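# Wash a plate in WASHER, then return it to N1

## Task

Take the plate out of plate nest N1 and put it into the carrier of plate washer WASHER so that it lies flat in the carrier's pocket between the locators; either orientation is fine. Release it and press the START key. Wait for the lamp to turn amber and then green. If the lamp instead goes dark and then red, or if you then see that the plate is not properly seated, reseat it and press START once more. Afterwards bring the plate back to N1 and seat it there with well A1 at the nest corner labelled A1. Anything held in place only by the robot at the end does not count. Finally release the plate and move the grippers away.

## Robot and tools

Robot. Two 7-joint arms, left_arm and right_arm, hang from a single upright column behind the near edge of the table and face roughly +x (the column may be turned slightly). Each ends in a two-finger parallel gripper carrying a wrist camera. Arm roots in the scene frame: left_arm (-0.002, +0.031, +0.409) m, right_arm (-0.001, -0.031, +0.409) m. Matching joint values on the two arms produce mirrored postures. Elbows cannot fully straighten.

Frames. The scene frame has z = 0 at the table top, origin 0.07 m behind the middle of the near table edge, +x out across the table, +z up, and +y toward left_arm's side. Image left/right has nothing to do with arm names. Positions are in metres, orientations are quaternions in w,x,y,z order. Each gripper has its own axes: +z runs along the fingers toward their tips, and the fingers close along y. The reported end_effector_position is the pinch point between the pads when closed, a few millimetres short of the tips; closing pushes the tips about 17 mm farther along +z. Reported hand positions can be wrong, more so at long reach.

Cameras: cam_high (fixed, overhead), cam_left_wrist, cam_right_wrist, all 896x504. The given calibrations are approximate and can be off by a few degrees and millimetres.

execute_actions(actions). actions is a list of actions; each action is a table of 1 to 15 rows, and each row is one 1/30 s control step. If a table has fewer than 15 rows, its last row repeats until 15 steps (0.5 s) have passed. Every row is a single list of 14 numbers, each in [-1, 1], covering both arms even if one is idle: dx, dy, dz, rx, ry, rz, opening for left_arm, followed by the same seven for right_arm. dx..rz are an offset, not a pose: a target relative to that gripper's measured pose at the start of the action (for the first action in a call, the last pose any result reported), expressed in the gripper's own axes. Rows do not accumulate; each is measured from that same start pose. Scale: 1.0 equals 0.6 m of translation or 180 degrees of rotation; rx, ry, rz form one rotation vector. opening is absolute: +1 fully open (0.145 m), -1 closed; give about 0.5 s for a full close. Each step, the commanded pose is clipped to at most 70 mm and 16 degrees from the measured pose, so large offsets need several actions. An empty list just returns state and images.

move(target, speed, blocking). target is one 14-number row in the same layout and scale, an offset in each gripper's axes from the pose in the latest result that showed one. The grippers travel straight-line paths that finish together, lasting 0.5 to 10 s (cut short at 10 s). speed is the path top speed in m/s, 0.002 to 0.5, default 0.25; rotation is capped at twice that value in rad/s. Openings are sent at the start. Paths ignore obstacles and the other arm, and grippers can lag, wander or briefly exceed the speed, especially near full reach. With blocking=false the call returns after 0.5 s while motion continues; use wait(0) to check, and call wait or stop before sending any other motion. The result adds a move: line with the outcome (done, off_target, moving, held, fault), any limits (paced = the sent pose was clipped; held = a check blocked some steps, after which the arm may surge), and each gripper's distance from its target.

wait(seconds): 0 to 10 s, arms keep their last command; returns early if a running move finishes. stop(): brakes a running move; it needs braking room, and fingers keep moving. zoom_image(camera, region): camera is cam_high, cam_left_wrist or cam_right_wrist; region is [x0, y0, x1, y1] in that camera's pixels, origin top-left, no larger than 504 by 504. read_manual(section): only "licences", no motion. finished_scene(scene): pass the current scene's integer number; it ends that scene irreversibly and reports success.

Results. The state line lists each gripper's position and quaternion. Hand target lines show where the controller is now steering each gripper. grip_measured is the actual finger opening on the command scale; to keep hold of something, keep commanding an opening well below it (further below squeezes harder, up to roughly 10 N per pad, objects up to about 11 cm wide). Action results include step readings; HELD marks steps where an arm was held back. A pose unreachable line means the clearance check altered or blocked that arm's command. FAULT lines mean an arm stopped. MOTOR HOT appears from 85 °C; at 100 °C an OVER-TEMPERATURE FAULT stops the arm and lets loaded joints sag, so avoid long holds under load.

Task notes. The washer does not detect the plate. Well A1 sits at the plate's cut-off corner. START is the leftmost key of the bottom row on the washer keypad. The bottle stand behind the washer is loose. Held parts may occasionally be tugged and loose items nudged.

Cautions. Never knock or place anything off the table. Keep the arms from colliding or pressing on each other. Approach contacts slowly and do not aim far past a surface; repeated small offsets against something rigid do not push harder, but against something yielding they do. Avoid drops, slips, slams and hard pushes. To park an idle arm, send the offset back to its desired pose in a reply's first call, zeros afterwards, and always its intended opening. The robot holds its last command while you are composing a reply.

Each tool is called in YAML: its name, and indented under it one key for each argument.

## Session

execute_actions:
  actions: []

Scene clock: 0.00 s.
left_arm: end_effector_position=(+0.1047, +0.4150, +0.1177) grip_measured=+1.00 end_effector_quat_wxyz=(-0.033, +0.881, -0.471, +0.027) | right_arm: end_effector_position=(+0.2550, +0.1063, +0.1768) grip_measured=+1.00 end_effector_quat_wxyz=(-0.440, +0.558, +0.358, +0.606)
Joint positions: left_arm=[ 0.646  1.791 -1.552  1.613  0.46   0.165  0.579  0.145] | right_arm=[ 0.111  0.096 -0.661  1.385  0.261 -0.228  0.572  0.145]
Joint velocities: left_arm=[-0.165 -0.077  0.002 -0.007  0.007 -0.022  0.066  0.   ] | right_arm=[-0.077 -0.011  0.002  0.007  0.007 -0.022 -0.051 -0.   ]
Motor temperatures (°C, as the motors report them): left_arm=[29 32 28 30 29 29 31] | right_arm=[28 33 29 31 30 27 28]
Hand target (left_arm): +0.105, +0.415, +0.118; -0.033, +0.881, -0.471, +0.027
Hand target (right_arm): +0.255, +0.106, +0.177; -0.440, +0.558, +0.358, +0.606
camera_calibration (this result's frames):
cam_left_wrist: T_world_to_cam=[[-0.805837, -0.542126, 0.238171, 0.280771], [-0.504863, 0.839217, 0.202058, -0.316887], [-0.309418, 0.0425822, -0.949972, 0.183909], [0, 0, 0, 1]] pos_world=[0.123177, 0.410319, 0.171867]
cam_right_wrist: T_world_to_cam=[[0.998187, -0.0546886, -0.0251513, -0.242096], [-0.0292142, -0.0748088, -0.99677, 0.194888], [0.0526304, 0.995697, -0.0762708, -0.0464589], [0, 0, 0, 1]] pos_world=[0.249795, 0.0475984, 0.184626]

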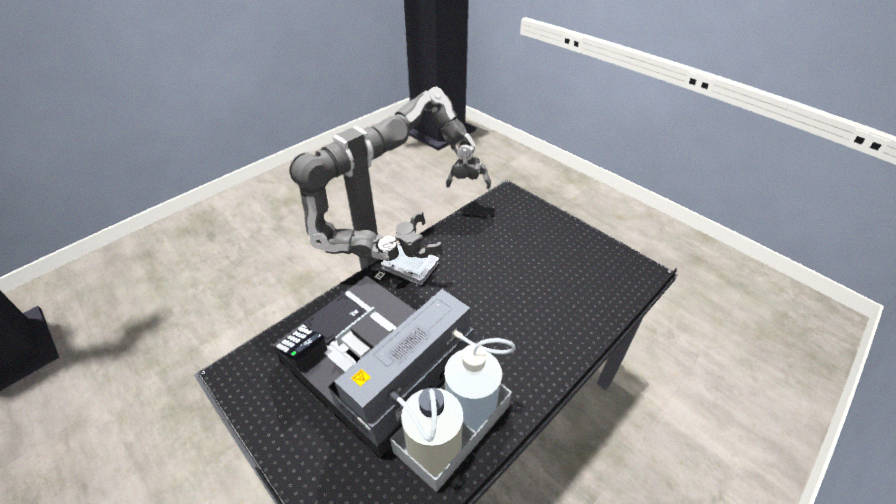

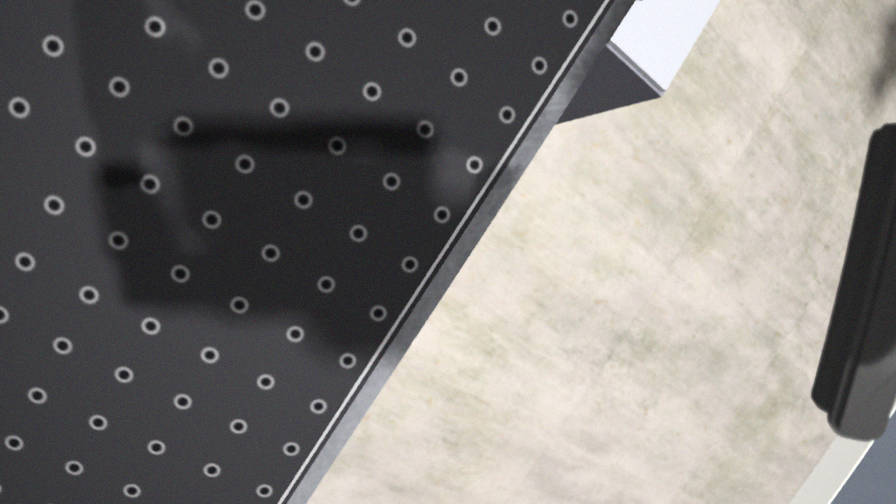

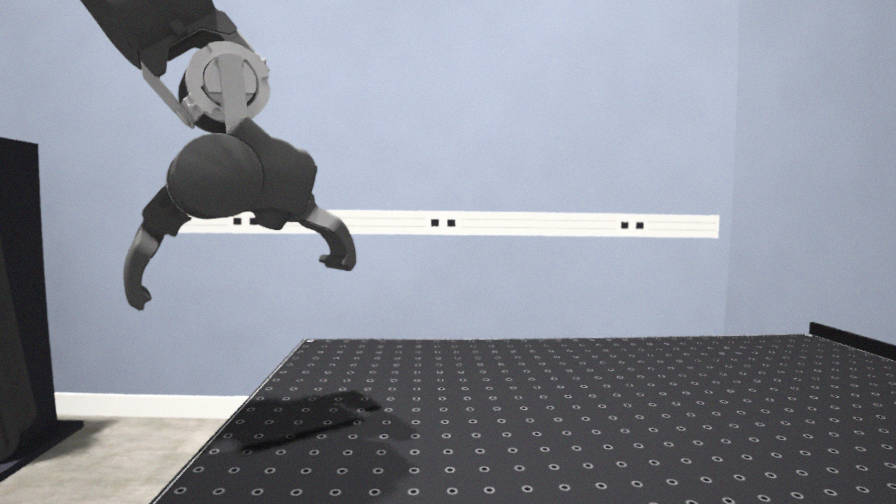

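move:
  target: [0,0,0,0,0,0,1,-0.063,0.307,-0.028,-0.33,-0.455,0.269,1]
  speed: 0.2

zoom_image:
  camera: "cam_high"
  region: [260,210,480,380]

Scene clock: 9.20 s.
left_arm: end_effector_position=(+0.1047, +0.4150, +0.1177) grip_measured=+1.00 end_effector_quat_wxyz=(-0.033, +0.881, -0.471, +0.027) | right_arm: end_effector_position=(+0.4189, +0.0319, +0.1292) grip_measured=+1.00 end_effector_quat_wxyz=(-0.072, +0.982, -0.026, +0.175)
Joint positions: left_arm=[ 0.646  1.791 -1.552  1.613  0.46   0.165  0.579  0.145] | right_arm=[ 1.017 -0.179 -0.806  0.588  1.571  0.789 -0.928  0.145]
Joint velocities: left_arm=[ 0.011  0.077  0.007 -0.012 -0.066  0.051 -0.007  0.   ] | right_arm=[-0.033  0.055  0.027 -0.002  0.037 -0.066 -0.037 -0.   ]
Motor temperatures (°C, as the motors report them): left_arm=[29 32 28 29 29 29 31] | right_arm=[29 33 29 31 30 27 28]
Hand target (left_arm): +0.105, +0.415, +0.118; -0.033, +0.881, -0.471, +0.027
Hand target (right_arm): +0.419, +0.032, +0.128; -0.072, +0.982, -0.026, +0.174
Off the commanded pose (left_arm): 0.000 m, 0 deg.
Off the commanded pose (right_arm): 0.003 m, 22 deg; orientation clipped at the last step of the last action.
joint sent to its limit (right arm) — the command would take joint 2 (shoulder roll) past its lower limit, joint 5 (forearm roll) past its upper limit and joint 6 (wrist pitch) past its upper limit, so those joints were sent only as far as their limits.
move: off_target (right_arm); limits=paced
camera_calibration (this result's frames):
cam_left_wrist: T_world_to_cam=[[-0.805837, -0.542126, 0.238171, 0.280771], [-0.504863, 0.839217, 0.202058, -0.316887], [-0.309418, 0.0425822, -0.949972, 0.183909], [0, 0, 0, 1]] pos_world=[0.123177, 0.410319, 0.171867]
cam_right_wrist: T_world_to_cam=[[0.0741719, -0.899193, -0.43122, 0.0555877], [-0.98792, -0.00725763, -0.154793, 0.437286], [0.136059, 0.437492, -0.888869, 0.103195], [0, 0, 0, 1]] pos_world=[0.41384, 0.00801095, 0.183386]

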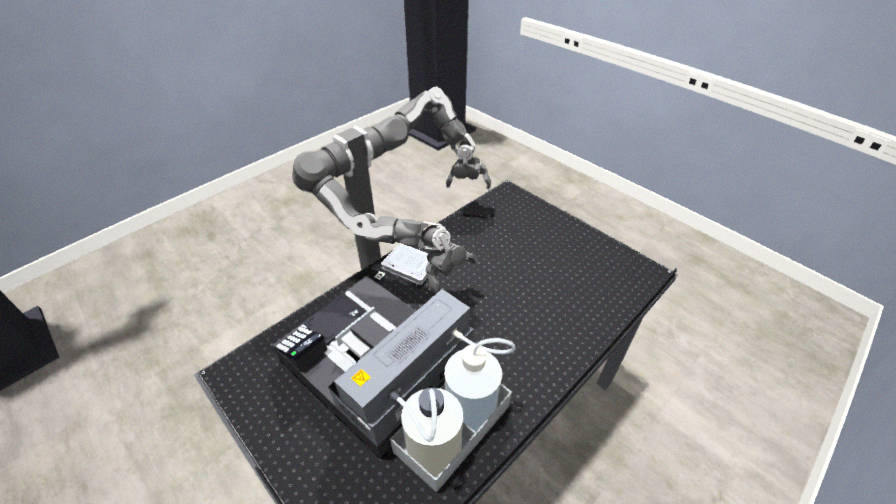

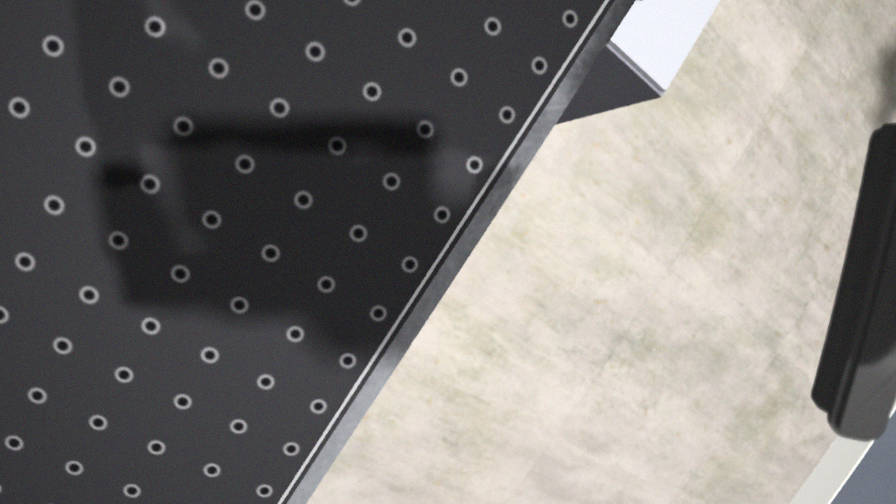

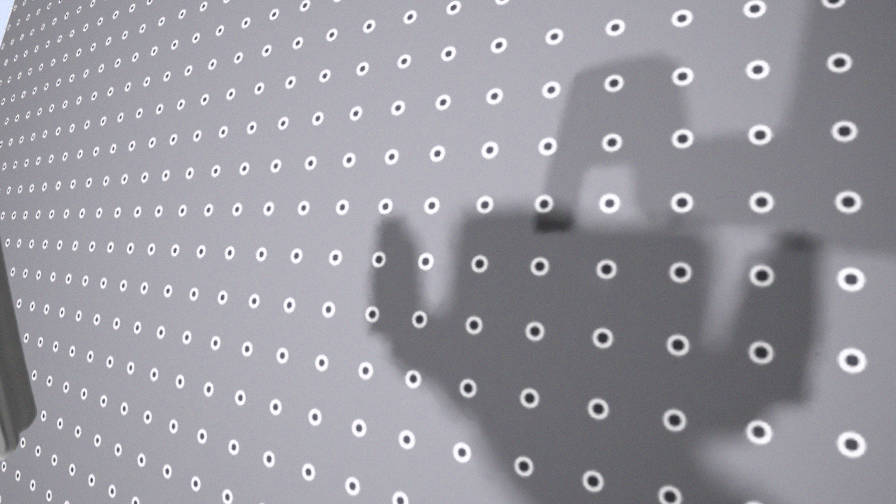

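Region (260, 210, 480, 380) of cam_high's 896x504 image, scaled by 2.291, with more detail than that image has; it fills the top 389 rows of this view, and the rest is white.

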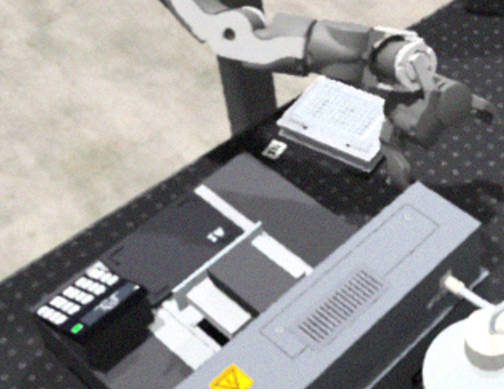

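move:
  target: [0,0,0,0,0,0,1,-0.40,-0.01,-0.11,-0.046,-0.112,-0.017,1]
  speed: 0.15

Scene clock: 16.57 s.
left_arm: end_effector_position=(+0.1047, +0.4150, +0.1177) grip_measured=+1.00 end_effector_quat_wxyz=(-0.033, +0.881, -0.471, +0.027) | right_arm: end_effector_position=(+0.1682, +0.0507, +0.1065) grip_measured=+1.00 end_effector_quat_wxyz=(-0.127, +0.986, -0.011, +0.110)
Joint positions: left_arm=[ 0.646  1.791 -1.552  1.613  0.46   0.165  0.579  0.145] | right_arm=[-0.074 -0.108 -0.783  1.879  1.456  0.786 -1.56   0.145]
Joint velocities: left_arm=[-0.121 -0.077 -0.017 -0.002 -0.066  0.022  0.007 -0.   ] | right_arm=[-0.011 -0.055 -0.022  0.002 -0.037  0.037  0.007  0.   ]
Motor temperatures (°C, as the motors report them): left_arm=[29 32 29 29 29 29 31] | right_arm=[29 33 29 32 30 27 28]
Hand target (left_arm): +0.105, +0.415, +0.118; -0.033, +0.881, -0.471, +0.027
Hand target (right_arm): +0.169, +0.050, +0.106; -0.125, +0.986, -0.012, +0.111
Off the commanded pose (left_arm): 0.000 m, 0 deg.
Off the commanded pose (right_arm): 0.005 m, 19 deg; orientation clipped at the last step of the last action.
move: held (right_arm); limits=paced,held; held on 6 of 58 steps (right_arm), including the last (right_arm)
pose unreachable (right arm): on one or more control steps of this call, first in action 0 (counted from 0), this arm could not follow its commanded pose, so it was not sent that pose on those steps. On the call's last step it was still not sent that pose. It may still have moved: this result reports where it is.
cause: the commanded pose would bring a part of the arm (just beyond joint 5 (forearm roll)) too close to the robot's own body.
camera_calibration (this result's frames):
cam_left_wrist: T_world_to_cam=[[-0.805837, -0.542126, 0.238171, 0.280771], [-0.504863, 0.839217, 0.202058, -0.316887], [-0.309418, 0.0425822, -0.949972, 0.183909], [0, 0, 0, 1]] pos_world=[0.123177, 0.410319, 0.171867]
cam_right_wrist: T_world_to_cam=[[0.0645497, -0.84413, -0.532238, 0.0908384], [-0.997914, -0.054653, -0.0343471, 0.177541], [-0.0000949885, 0.533346, -0.845897, 0.122398], [0, 0, 0, 1]] pos_world=[0.171319, 0.021102, 0.157982]

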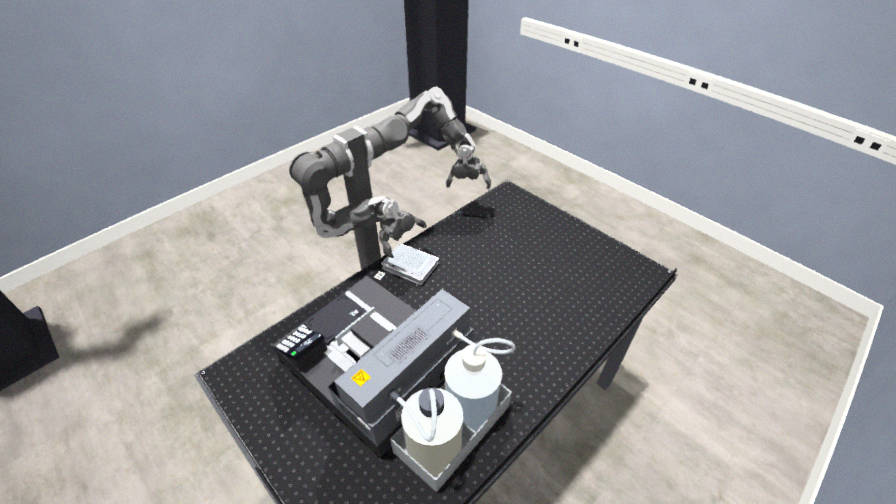

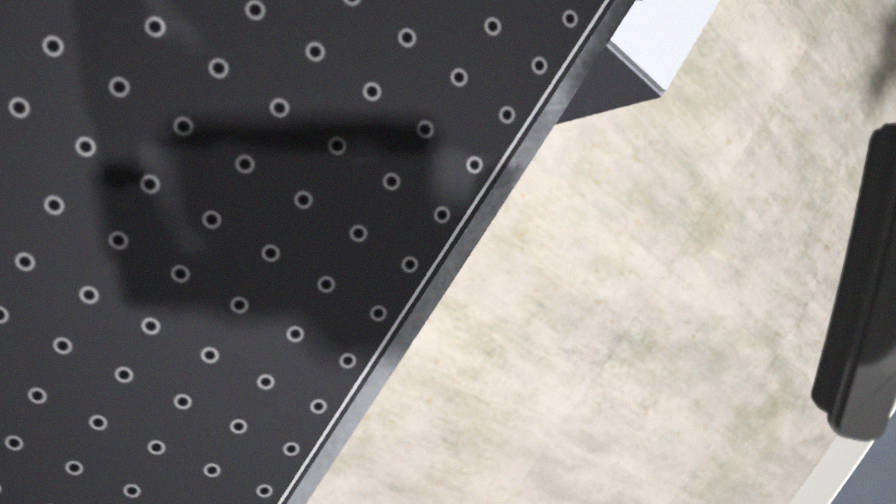

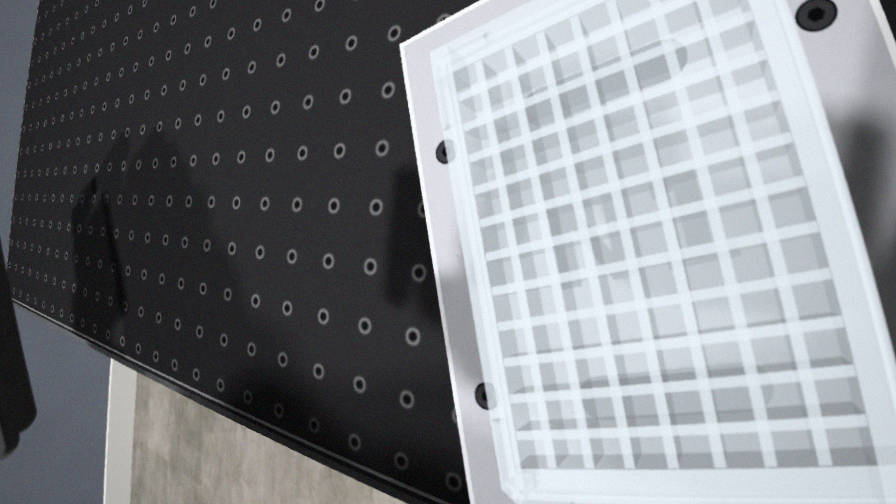

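move:
  target: [0,0,0,0,0,0,1,0.007,0.024,0.076,-0.081,-0.07,-0.093,0.8]
  speed: 0.06

Scene clock: 26.03 s.
left_arm: end_effector_position=(+0.1047, +0.4150, +0.1177) grip_measured=+1.00 end_effector_quat_wxyz=(-0.033, +0.881, -0.471, +0.027) | right_arm: end_effector_position=(+0.1827, +0.0480, +0.0613) grip_measured=+0.80 end_effector_quat_wxyz=(-0.018, +0.990, +0.108, +0.091)
Joint positions: left_arm=[ 0.646  1.791 -1.552  1.613  0.46   0.165  0.579  0.145] | right_arm=[ 0.184 -0.049 -0.977  1.562  1.569  0.786 -1.56   0.132]
Joint velocities: left_arm=[-0.099 -0.099  0.002  0.002 -0.095 -0.007  0.051  0.   ] | right_arm=[-0.011  0.033 -0.012 -0.017  0.037  0.037  0.007  0.   ]
Motor temperatures (°C, as the motors report them): left_arm=[29 32 29 29 29 29 31] | right_arm=[29 33 29 32 30 27 28]
Hand target (left_arm): +0.105, +0.415, +0.118; -0.033, +0.881, -0.471, +0.027
Hand target (right_arm): +0.182, +0.048, +0.061; -0.016, +0.990, +0.110, +0.090
Off the commanded pose (left_arm): 0.000 m, 0 deg.
Off the commanded pose (right_arm): 0.001 m, 10 deg.
joint sent to its limit (right arm) — the command would take joint 5 (forearm roll) past its upper limit, joint 6 (wrist pitch) past its upper limit and joint 7 (wrist yaw) past its lower limit, so those joints were sent only as far as their limits.
move: off_target (right_arm)
camera_calibration (this result's frames):
cam_left_wrist: T_world_to_cam=[[-0.805837, -0.542126, 0.238171, 0.280771], [-0.504863, 0.839217, 0.202058, -0.316887], [-0.309418, 0.0425822, -0.949972, 0.183909], [0, 0, 0, 1]] pos_world=[0.123177, 0.410319, 0.171867]
cam_right_wrist: T_world_to_cam=[[0.251919, -0.913485, -0.319504, 0.0196774], [-0.962314, -0.271398, 0.0171923, 0.191095], [-0.102418, 0.303132, -0.947429, 0.121626], [0, 0, 0, 1]] pos_world=[0.191393, 0.032969, 0.118234]

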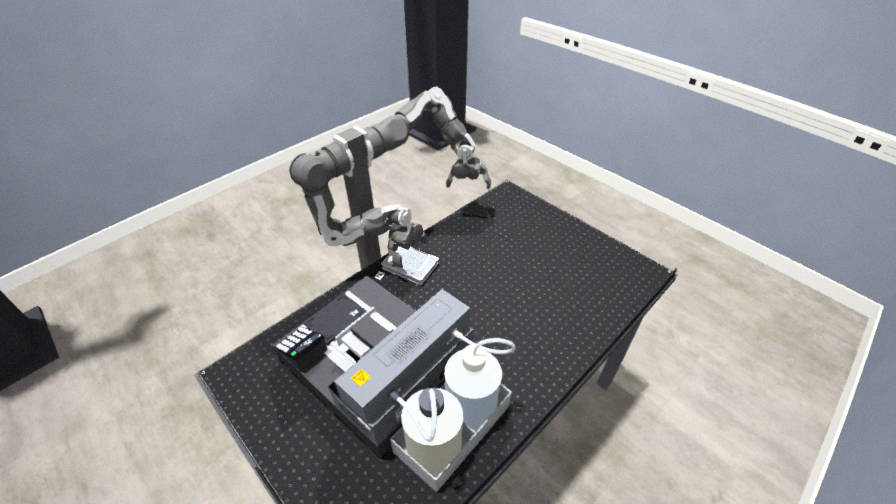

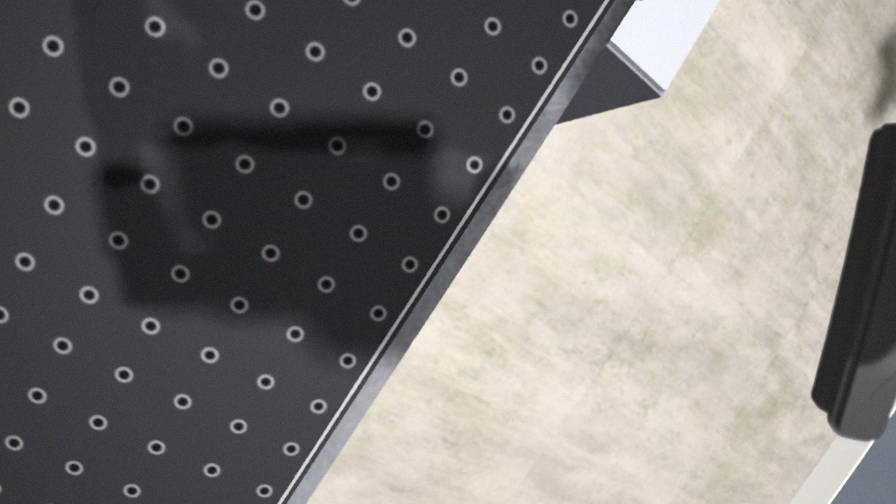

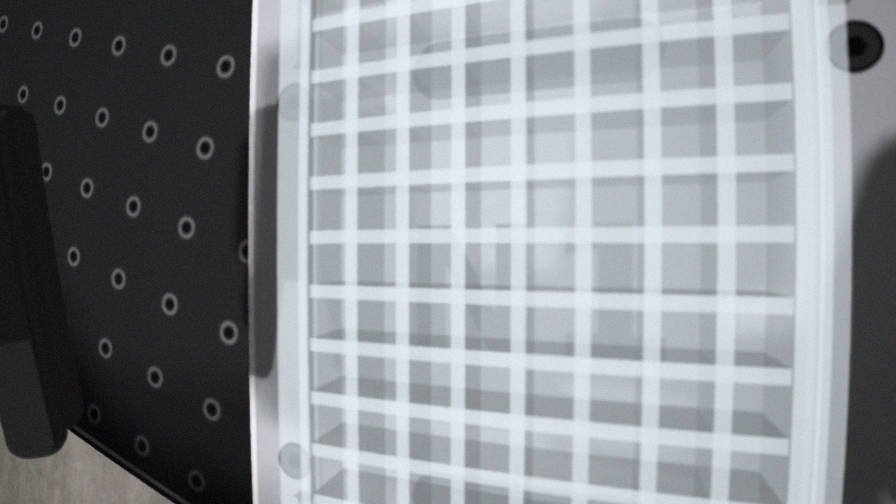

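move:
  target: [0,0,0,0,0,0,1,-0.009,0,0.046,-0.004,-0.059,-0.016,0.8]
  speed: 0.04

Scene clock: 30.90 s.
left_arm: end_effector_position=(+0.1047, +0.4150, +0.1177) grip_measured=+1.00 end_effector_quat_wxyz=(-0.033, +0.881, -0.471, +0.027) | right_arm: end_effector_position=(+0.1821, +0.0476, +0.0335) grip_measured=+0.80 end_effector_quat_wxyz=(+0.011, +0.993, +0.106, +0.049)
Joint positions: left_arm=[ 0.646  1.791 -1.552  1.613  0.46   0.165  0.579  0.145] | right_arm=[ 0.223 -0.096 -0.977  1.368  1.569  0.786 -1.51   0.132]
Joint velocities: left_arm=[ 0.033 -0.055  0.012 -0.007 -0.007 -0.022 -0.022 -0.   ] | right_arm=[-0.033  0.077 -0.002 -0.007 -0.007 -0.037 -0.022 -0.   ]
Motor temperatures (°C, as the motors report them): left_arm=[29 32 29 29 29 29 31] | right_arm=[29 33 29 32 30 27 28]
Hand target (left_arm): +0.105, +0.415, +0.118; -0.033, +0.881, -0.471, +0.027
Hand target (right_arm): +0.182, +0.048, +0.033; +0.008, +0.993, +0.106, +0.047
Off the commanded pose (left_arm): 0.000 m, 0 deg.
Off the commanded pose (right_arm): 0.001 m, 7 deg.
joint sent to its limit (right arm) — the command would take joint 5 (forearm roll) past its upper limit and joint 6 (wrist pitch) past its upper limit, so those joints were sent only as far as their limits.
move: off_target (right_arm)
camera_calibration (this result's frames):
cam_left_wrist: T_world_to_cam=[[-0.805837, -0.542126, 0.238171, 0.280771], [-0.504863, 0.839217, 0.202058, -0.316887], [-0.309418, 0.0425822, -0.949972, 0.183909], [0, 0, 0, 1]] pos_world=[0.123177, 0.410319, 0.171867]
cam_right_wrist: T_world_to_cam=[[0.221174, -0.935207, -0.276531, 0.0157405], [-0.959626, -0.259229, 0.109172, 0.186654], [-0.173783, 0.24122, -0.954784, 0.111494], [0, 0, 0, 1]] pos_world=[0.195012, 0.0362122, 0.0904278]

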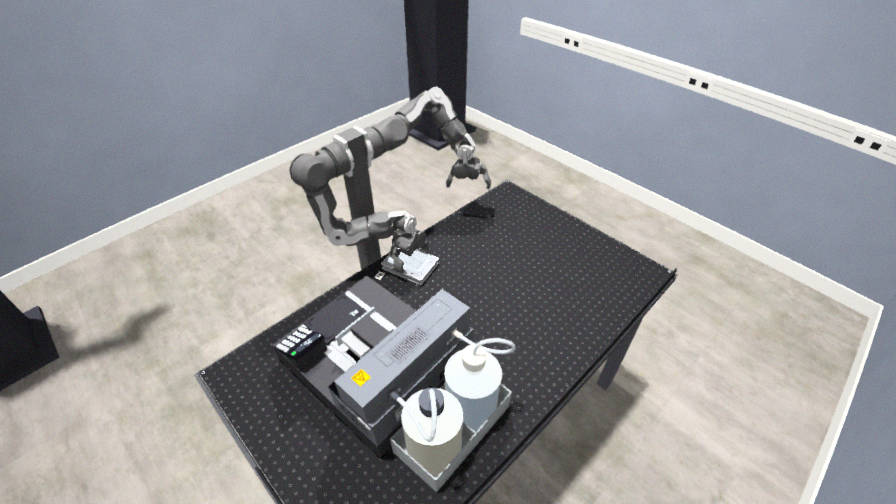

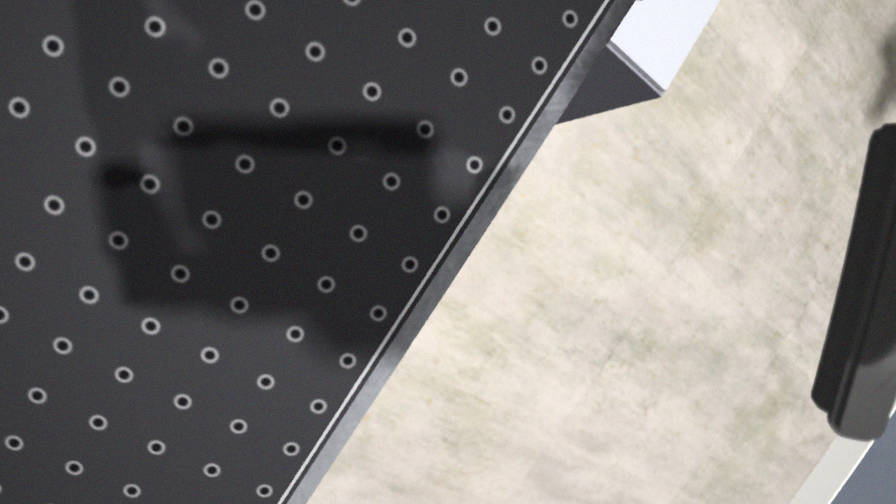

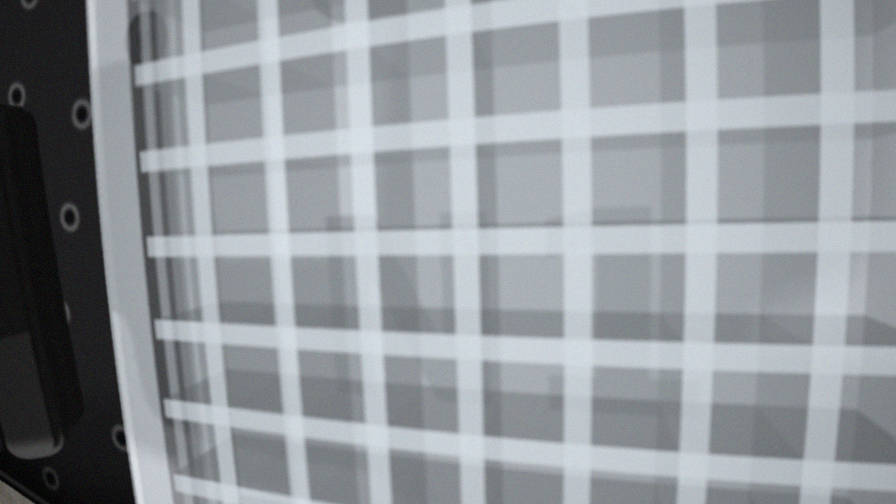

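execute_actions:
  actions:
    - [[0,0,0,0,0,0,1,0,0,0,0,0,0,0.4]]
    - [[0,0,0,0,0,0,1,0,0,0,0,0,0,0.1]]
    - [[0,0,0,0,0,0,1,0,0,0,0,0,0,-0.6]]
    - [[0,0,0,0,0,0,1,0,0,0,0,0,0,-0.6]]

move:
  target: [0,0,0,0,0,0,1,0.005,0,-0.05,0,0,0,-0.6]
  speed: 0.03

Scene clock: 35.37 s.
left_arm: end_effector_position=(+0.1047, +0.4150, +0.1177) grip_measured=+1.00 end_effector_quat_wxyz=(-0.033, +0.881, -0.471, +0.027) | right_arm: end_effector_position=(+0.1839, +0.0514, +0.0392) grip_measured=+0.37 end_effector_quat_wxyz=(+0.010, +0.992, +0.108, +0.056)
Joint positions: left_arm=[ 0.646  1.791 -1.552  1.613  0.46   0.165  0.579  0.145] | right_arm=[ 0.225 -0.108 -0.977  1.381  1.568  0.789 -1.528  0.102]
Joint velocities: left_arm=[ 0.077 -0.033  0.007 -0.007 -0.037  0.007 -0.022  0.   ] | right_arm=[-0.011 -0.011  0.017 -0.007  0.037 -0.007 -0.037  0.   ]
Motor temperatures (°C, as the motors report them): left_arm=[29 32 29 29 29 29 31] | right_arm=[29 33 29 32 30 27 28]
Hand target (left_arm): +0.105, +0.415, +0.118; -0.033, +0.881, -0.471, +0.027
Hand target (right_arm): +0.184, +0.051, +0.039; +0.010, +0.992, +0.108, +0.056
Off the commanded pose (left_arm): 0.000 m, 0 deg.
Off the commanded pose (right_arm): 0.000 m, 0 deg.
Step readings (end_effector_position; steps 1 to 15: 1st action; 16 to 30: 2nd action; 31 to 45: 3rd action; 46 to 60: 4th action):
0: left_arm (+0.1047, +0.4150, +0.1177) | right_arm (+0.1821, +0.0476, +0.0335)
1: left_arm (+0.1047, +0.4150, +0.1177) | right_arm (+0.1821, +0.0476, +0.0335)
2: left_arm (+0.1047, +0.4150, +0.1177) | right_arm (+0.1828, +0.0457, +0.0339)
4: left_arm (+0.1047, +0.4150, +0.1177) | right_arm (+0.1836, +0.0501, +0.0377)
8: left_arm (+0.1047, +0.4150, +0.1177) | right_arm (+0.1837, +0.0502, +0.0378)
15: left_arm (+0.1047, +0.4150, +0.1177) | right_arm (+0.1837, +0.0502, +0.0378)
16: left_arm (+0.1047, +0.4150, +0.1177) | right_arm (+0.1839, +0.0513, +0.0390)
17: left_arm (+0.1047, +0.4150, +0.1177) | right_arm (+0.1839, +0.0514, +0.0392)
19: left_arm (+0.1047, +0.4150, +0.1177) | right_arm (+0.1839, +0.0514, +0.0392)
23: left_arm (+0.1047, +0.4150, +0.1177) | right_arm (+0.1839, +0.0514, +0.0392)
30: left_arm (+0.1047, +0.4150, +0.1177) | right_arm (+0.1839, +0.0514, +0.0392)
31: left_arm (+0.1047, +0.4150, +0.1177) | right_arm (+0.1839, +0.0514, +0.0392)
32: left_arm (+0.1047, +0.4150, +0.1177) | right_arm (+0.1839, +0.0514, +0.0392)
34: left_arm (+0.1047, +0.4150, +0.1177) | right_arm (+0.1839, +0.0514, +0.0392)
38: left_arm (+0.1047, +0.4150, +0.1177) | right_arm (+0.1839, +0.0514, +0.0392)
45: left_arm (+0.1047, +0.4150, +0.1177) | right_arm (+0.1839, +0.0514, +0.0392)
46: left_arm (+0.1047, +0.4150, +0.1177) | right_arm (+0.1839, +0.0514, +0.0392)
47: left_arm (+0.1047, +0.4150, +0.1177) | right_arm (+0.1839, +0.0514, +0.0392)
49: left_arm (+0.1047, +0.4150, +0.1177) | right_arm (+0.1839, +0.0514, +0.0392)
53: left_arm (+0.1047, +0.4150, +0.1177) | right_arm (+0.1839, +0.0514, +0.0392)
60: end_effector_position above
camera_calibration (this result's frames):
cam_left_wrist: T_world_to_cam=[[-0.805837, -0.542126, 0.238171, 0.280771], [-0.504863, 0.839217, 0.202058, -0.316887], [-0.309418, 0.0425822, -0.949972, 0.183909], [0, 0, 0, 1]] pos_world=[0.123177, 0.410319, 0.171867]
cam_right_wrist: T_world_to_cam=[[0.229783, -0.932984, -0.27702, 0.0188161], [-0.959692, -0.264543, 0.0949141, 0.189611], [-0.161837, 0.244044, -0.956165, 0.114036], [0, 0, 0, 1]] pos_world=[0.1961, 0.0398857, 0.0962524]

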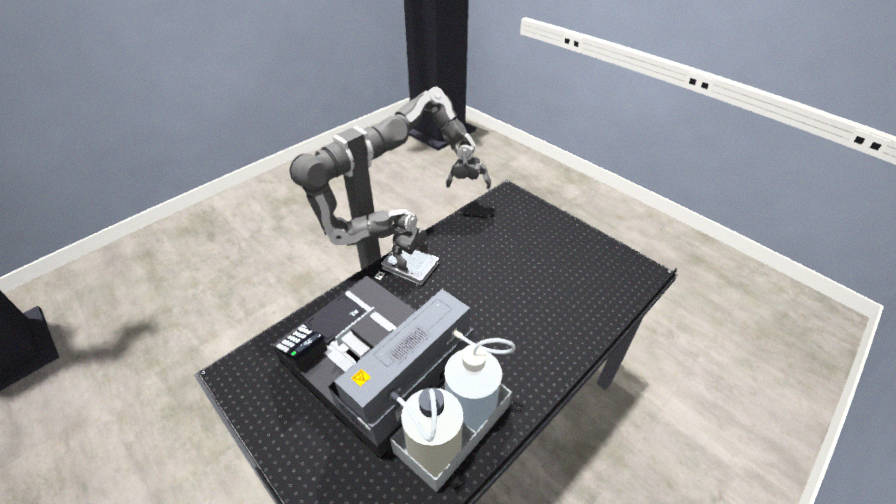

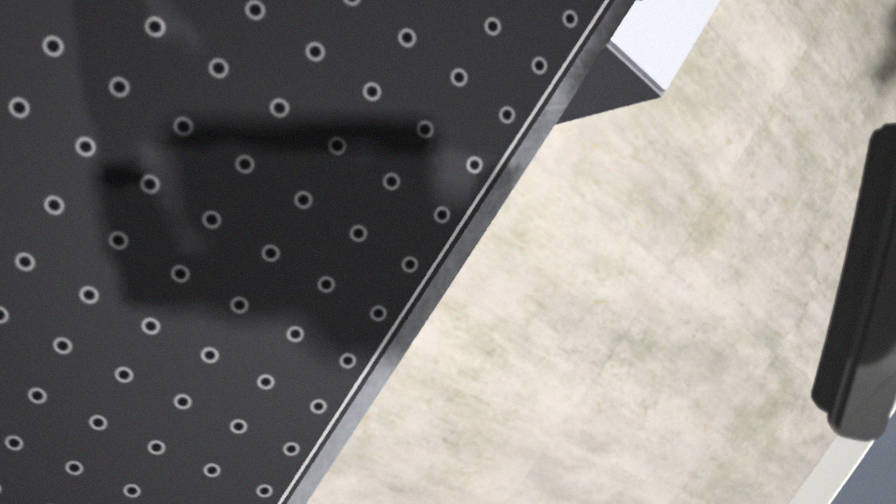

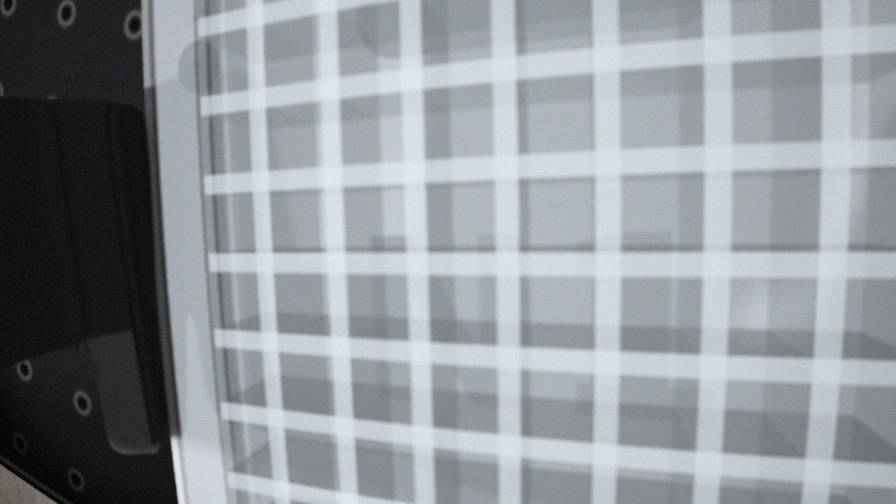

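Scene clock: 36.60 s.
left_arm: end_effector_position=(+0.1047, +0.4150, +0.1177) grip_measured=+1.00 end_effector_quat_wxyz=(-0.033, +0.881, -0.471, +0.027) | right_arm: end_effector_position=(+0.1871, +0.0422, +0.0636) grip_measured=+0.02 end_effector_quat_wxyz=(-0.013, +0.989, +0.103, +0.102)
Joint positions: left_arm=[ 0.646  1.791 -1.552  1.613  0.46   0.165  0.579  0.145] | right_arm=[ 0.178 -0.035 -0.967  1.585  1.549  0.789 -1.563  0.077]
Joint velocities: left_arm=[ 0.033 -0.099 -0.012 -0.012 -0.037 -0.007 -0.051 -0.   ] | right_arm=[-0.099 -0.011  0.002 -0.007 -0.022  0.022  0.037 -0.   ]
Motor temperatures (°C, as the motors report them): left_arm=[29 32 29 29 29 29 31] | right_arm=[29 33 29 32 30 27 28]
Hand target (left_arm): +0.105, +0.415, +0.118; -0.033, +0.881, -0.471, +0.027
Hand target (right_arm): +0.184, +0.052, +0.069; -0.031, +0.989, +0.107, +0.098
Off the commanded pose (left_arm): 0.000 m, 0 deg.
Off the commanded pose (right_arm): 0.012 m, 6 deg.
joint sent to its limit (right arm) — the command would take joint 5 (forearm roll) past its upper limit, joint 6 (wrist pitch) past its upper limit and joint 7 (wrist yaw) past its lower limit, so those joints were sent only as far as their limits.
move: off_target (right_arm)
camera_calibration (this result's frames):
cam_left_wrist: T_world_to_cam=[[-0.805837, -0.542126, 0.238171, 0.280771], [-0.504863, 0.839217, 0.202058, -0.316887], [-0.309418, 0.0425822, -0.949972, 0.183909], [0, 0, 0, 1]] pos_world=[0.123177, 0.410319, 0.171867]
cam_right_wrist: T_world_to_cam=[[0.25014, -0.918459, -0.306372, 0.0136424], [-0.965195, -0.261501, -0.00409942, 0.195185], [-0.0763513, 0.296734, -0.951903, 0.121647], [0, 0, 0, 1]] pos_world=[0.194267, 0.0274741, 0.120776]

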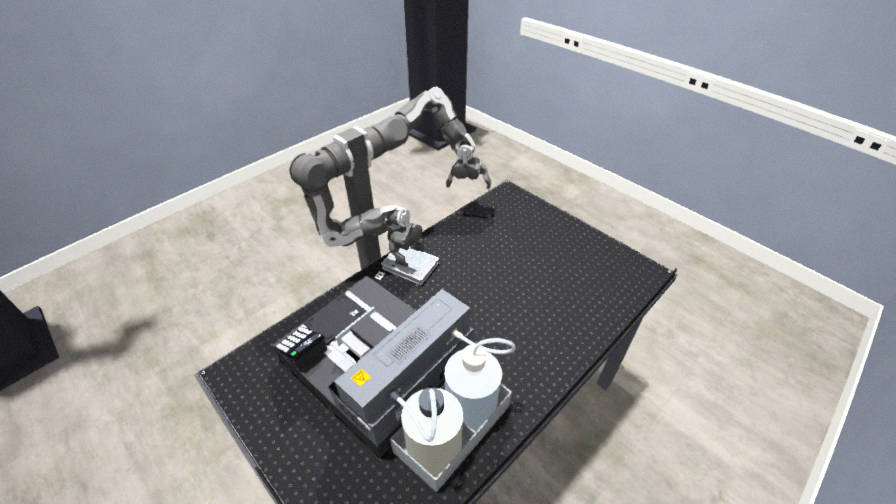

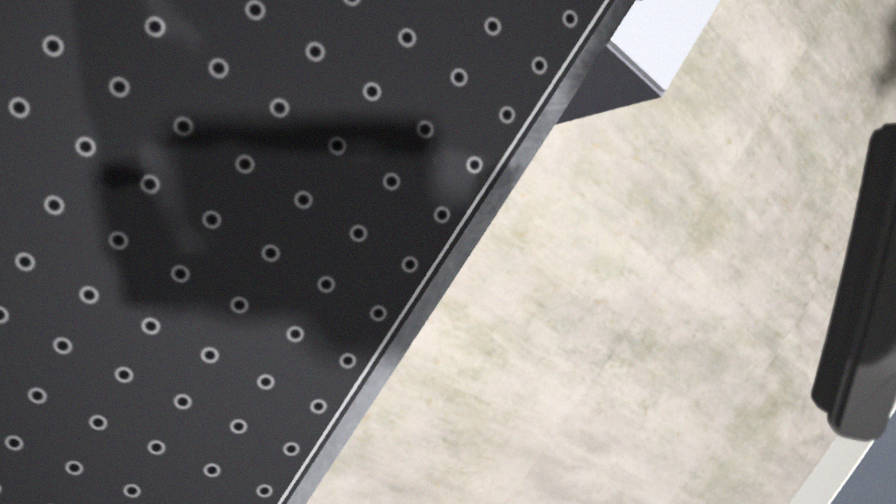

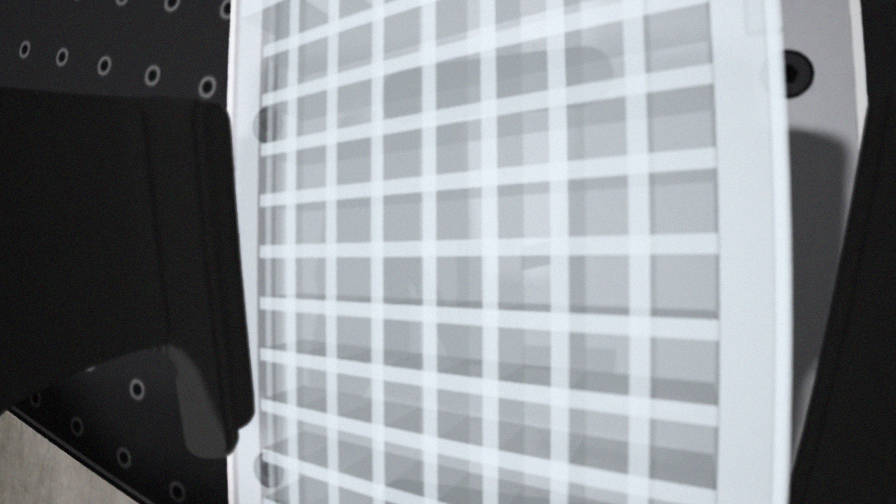

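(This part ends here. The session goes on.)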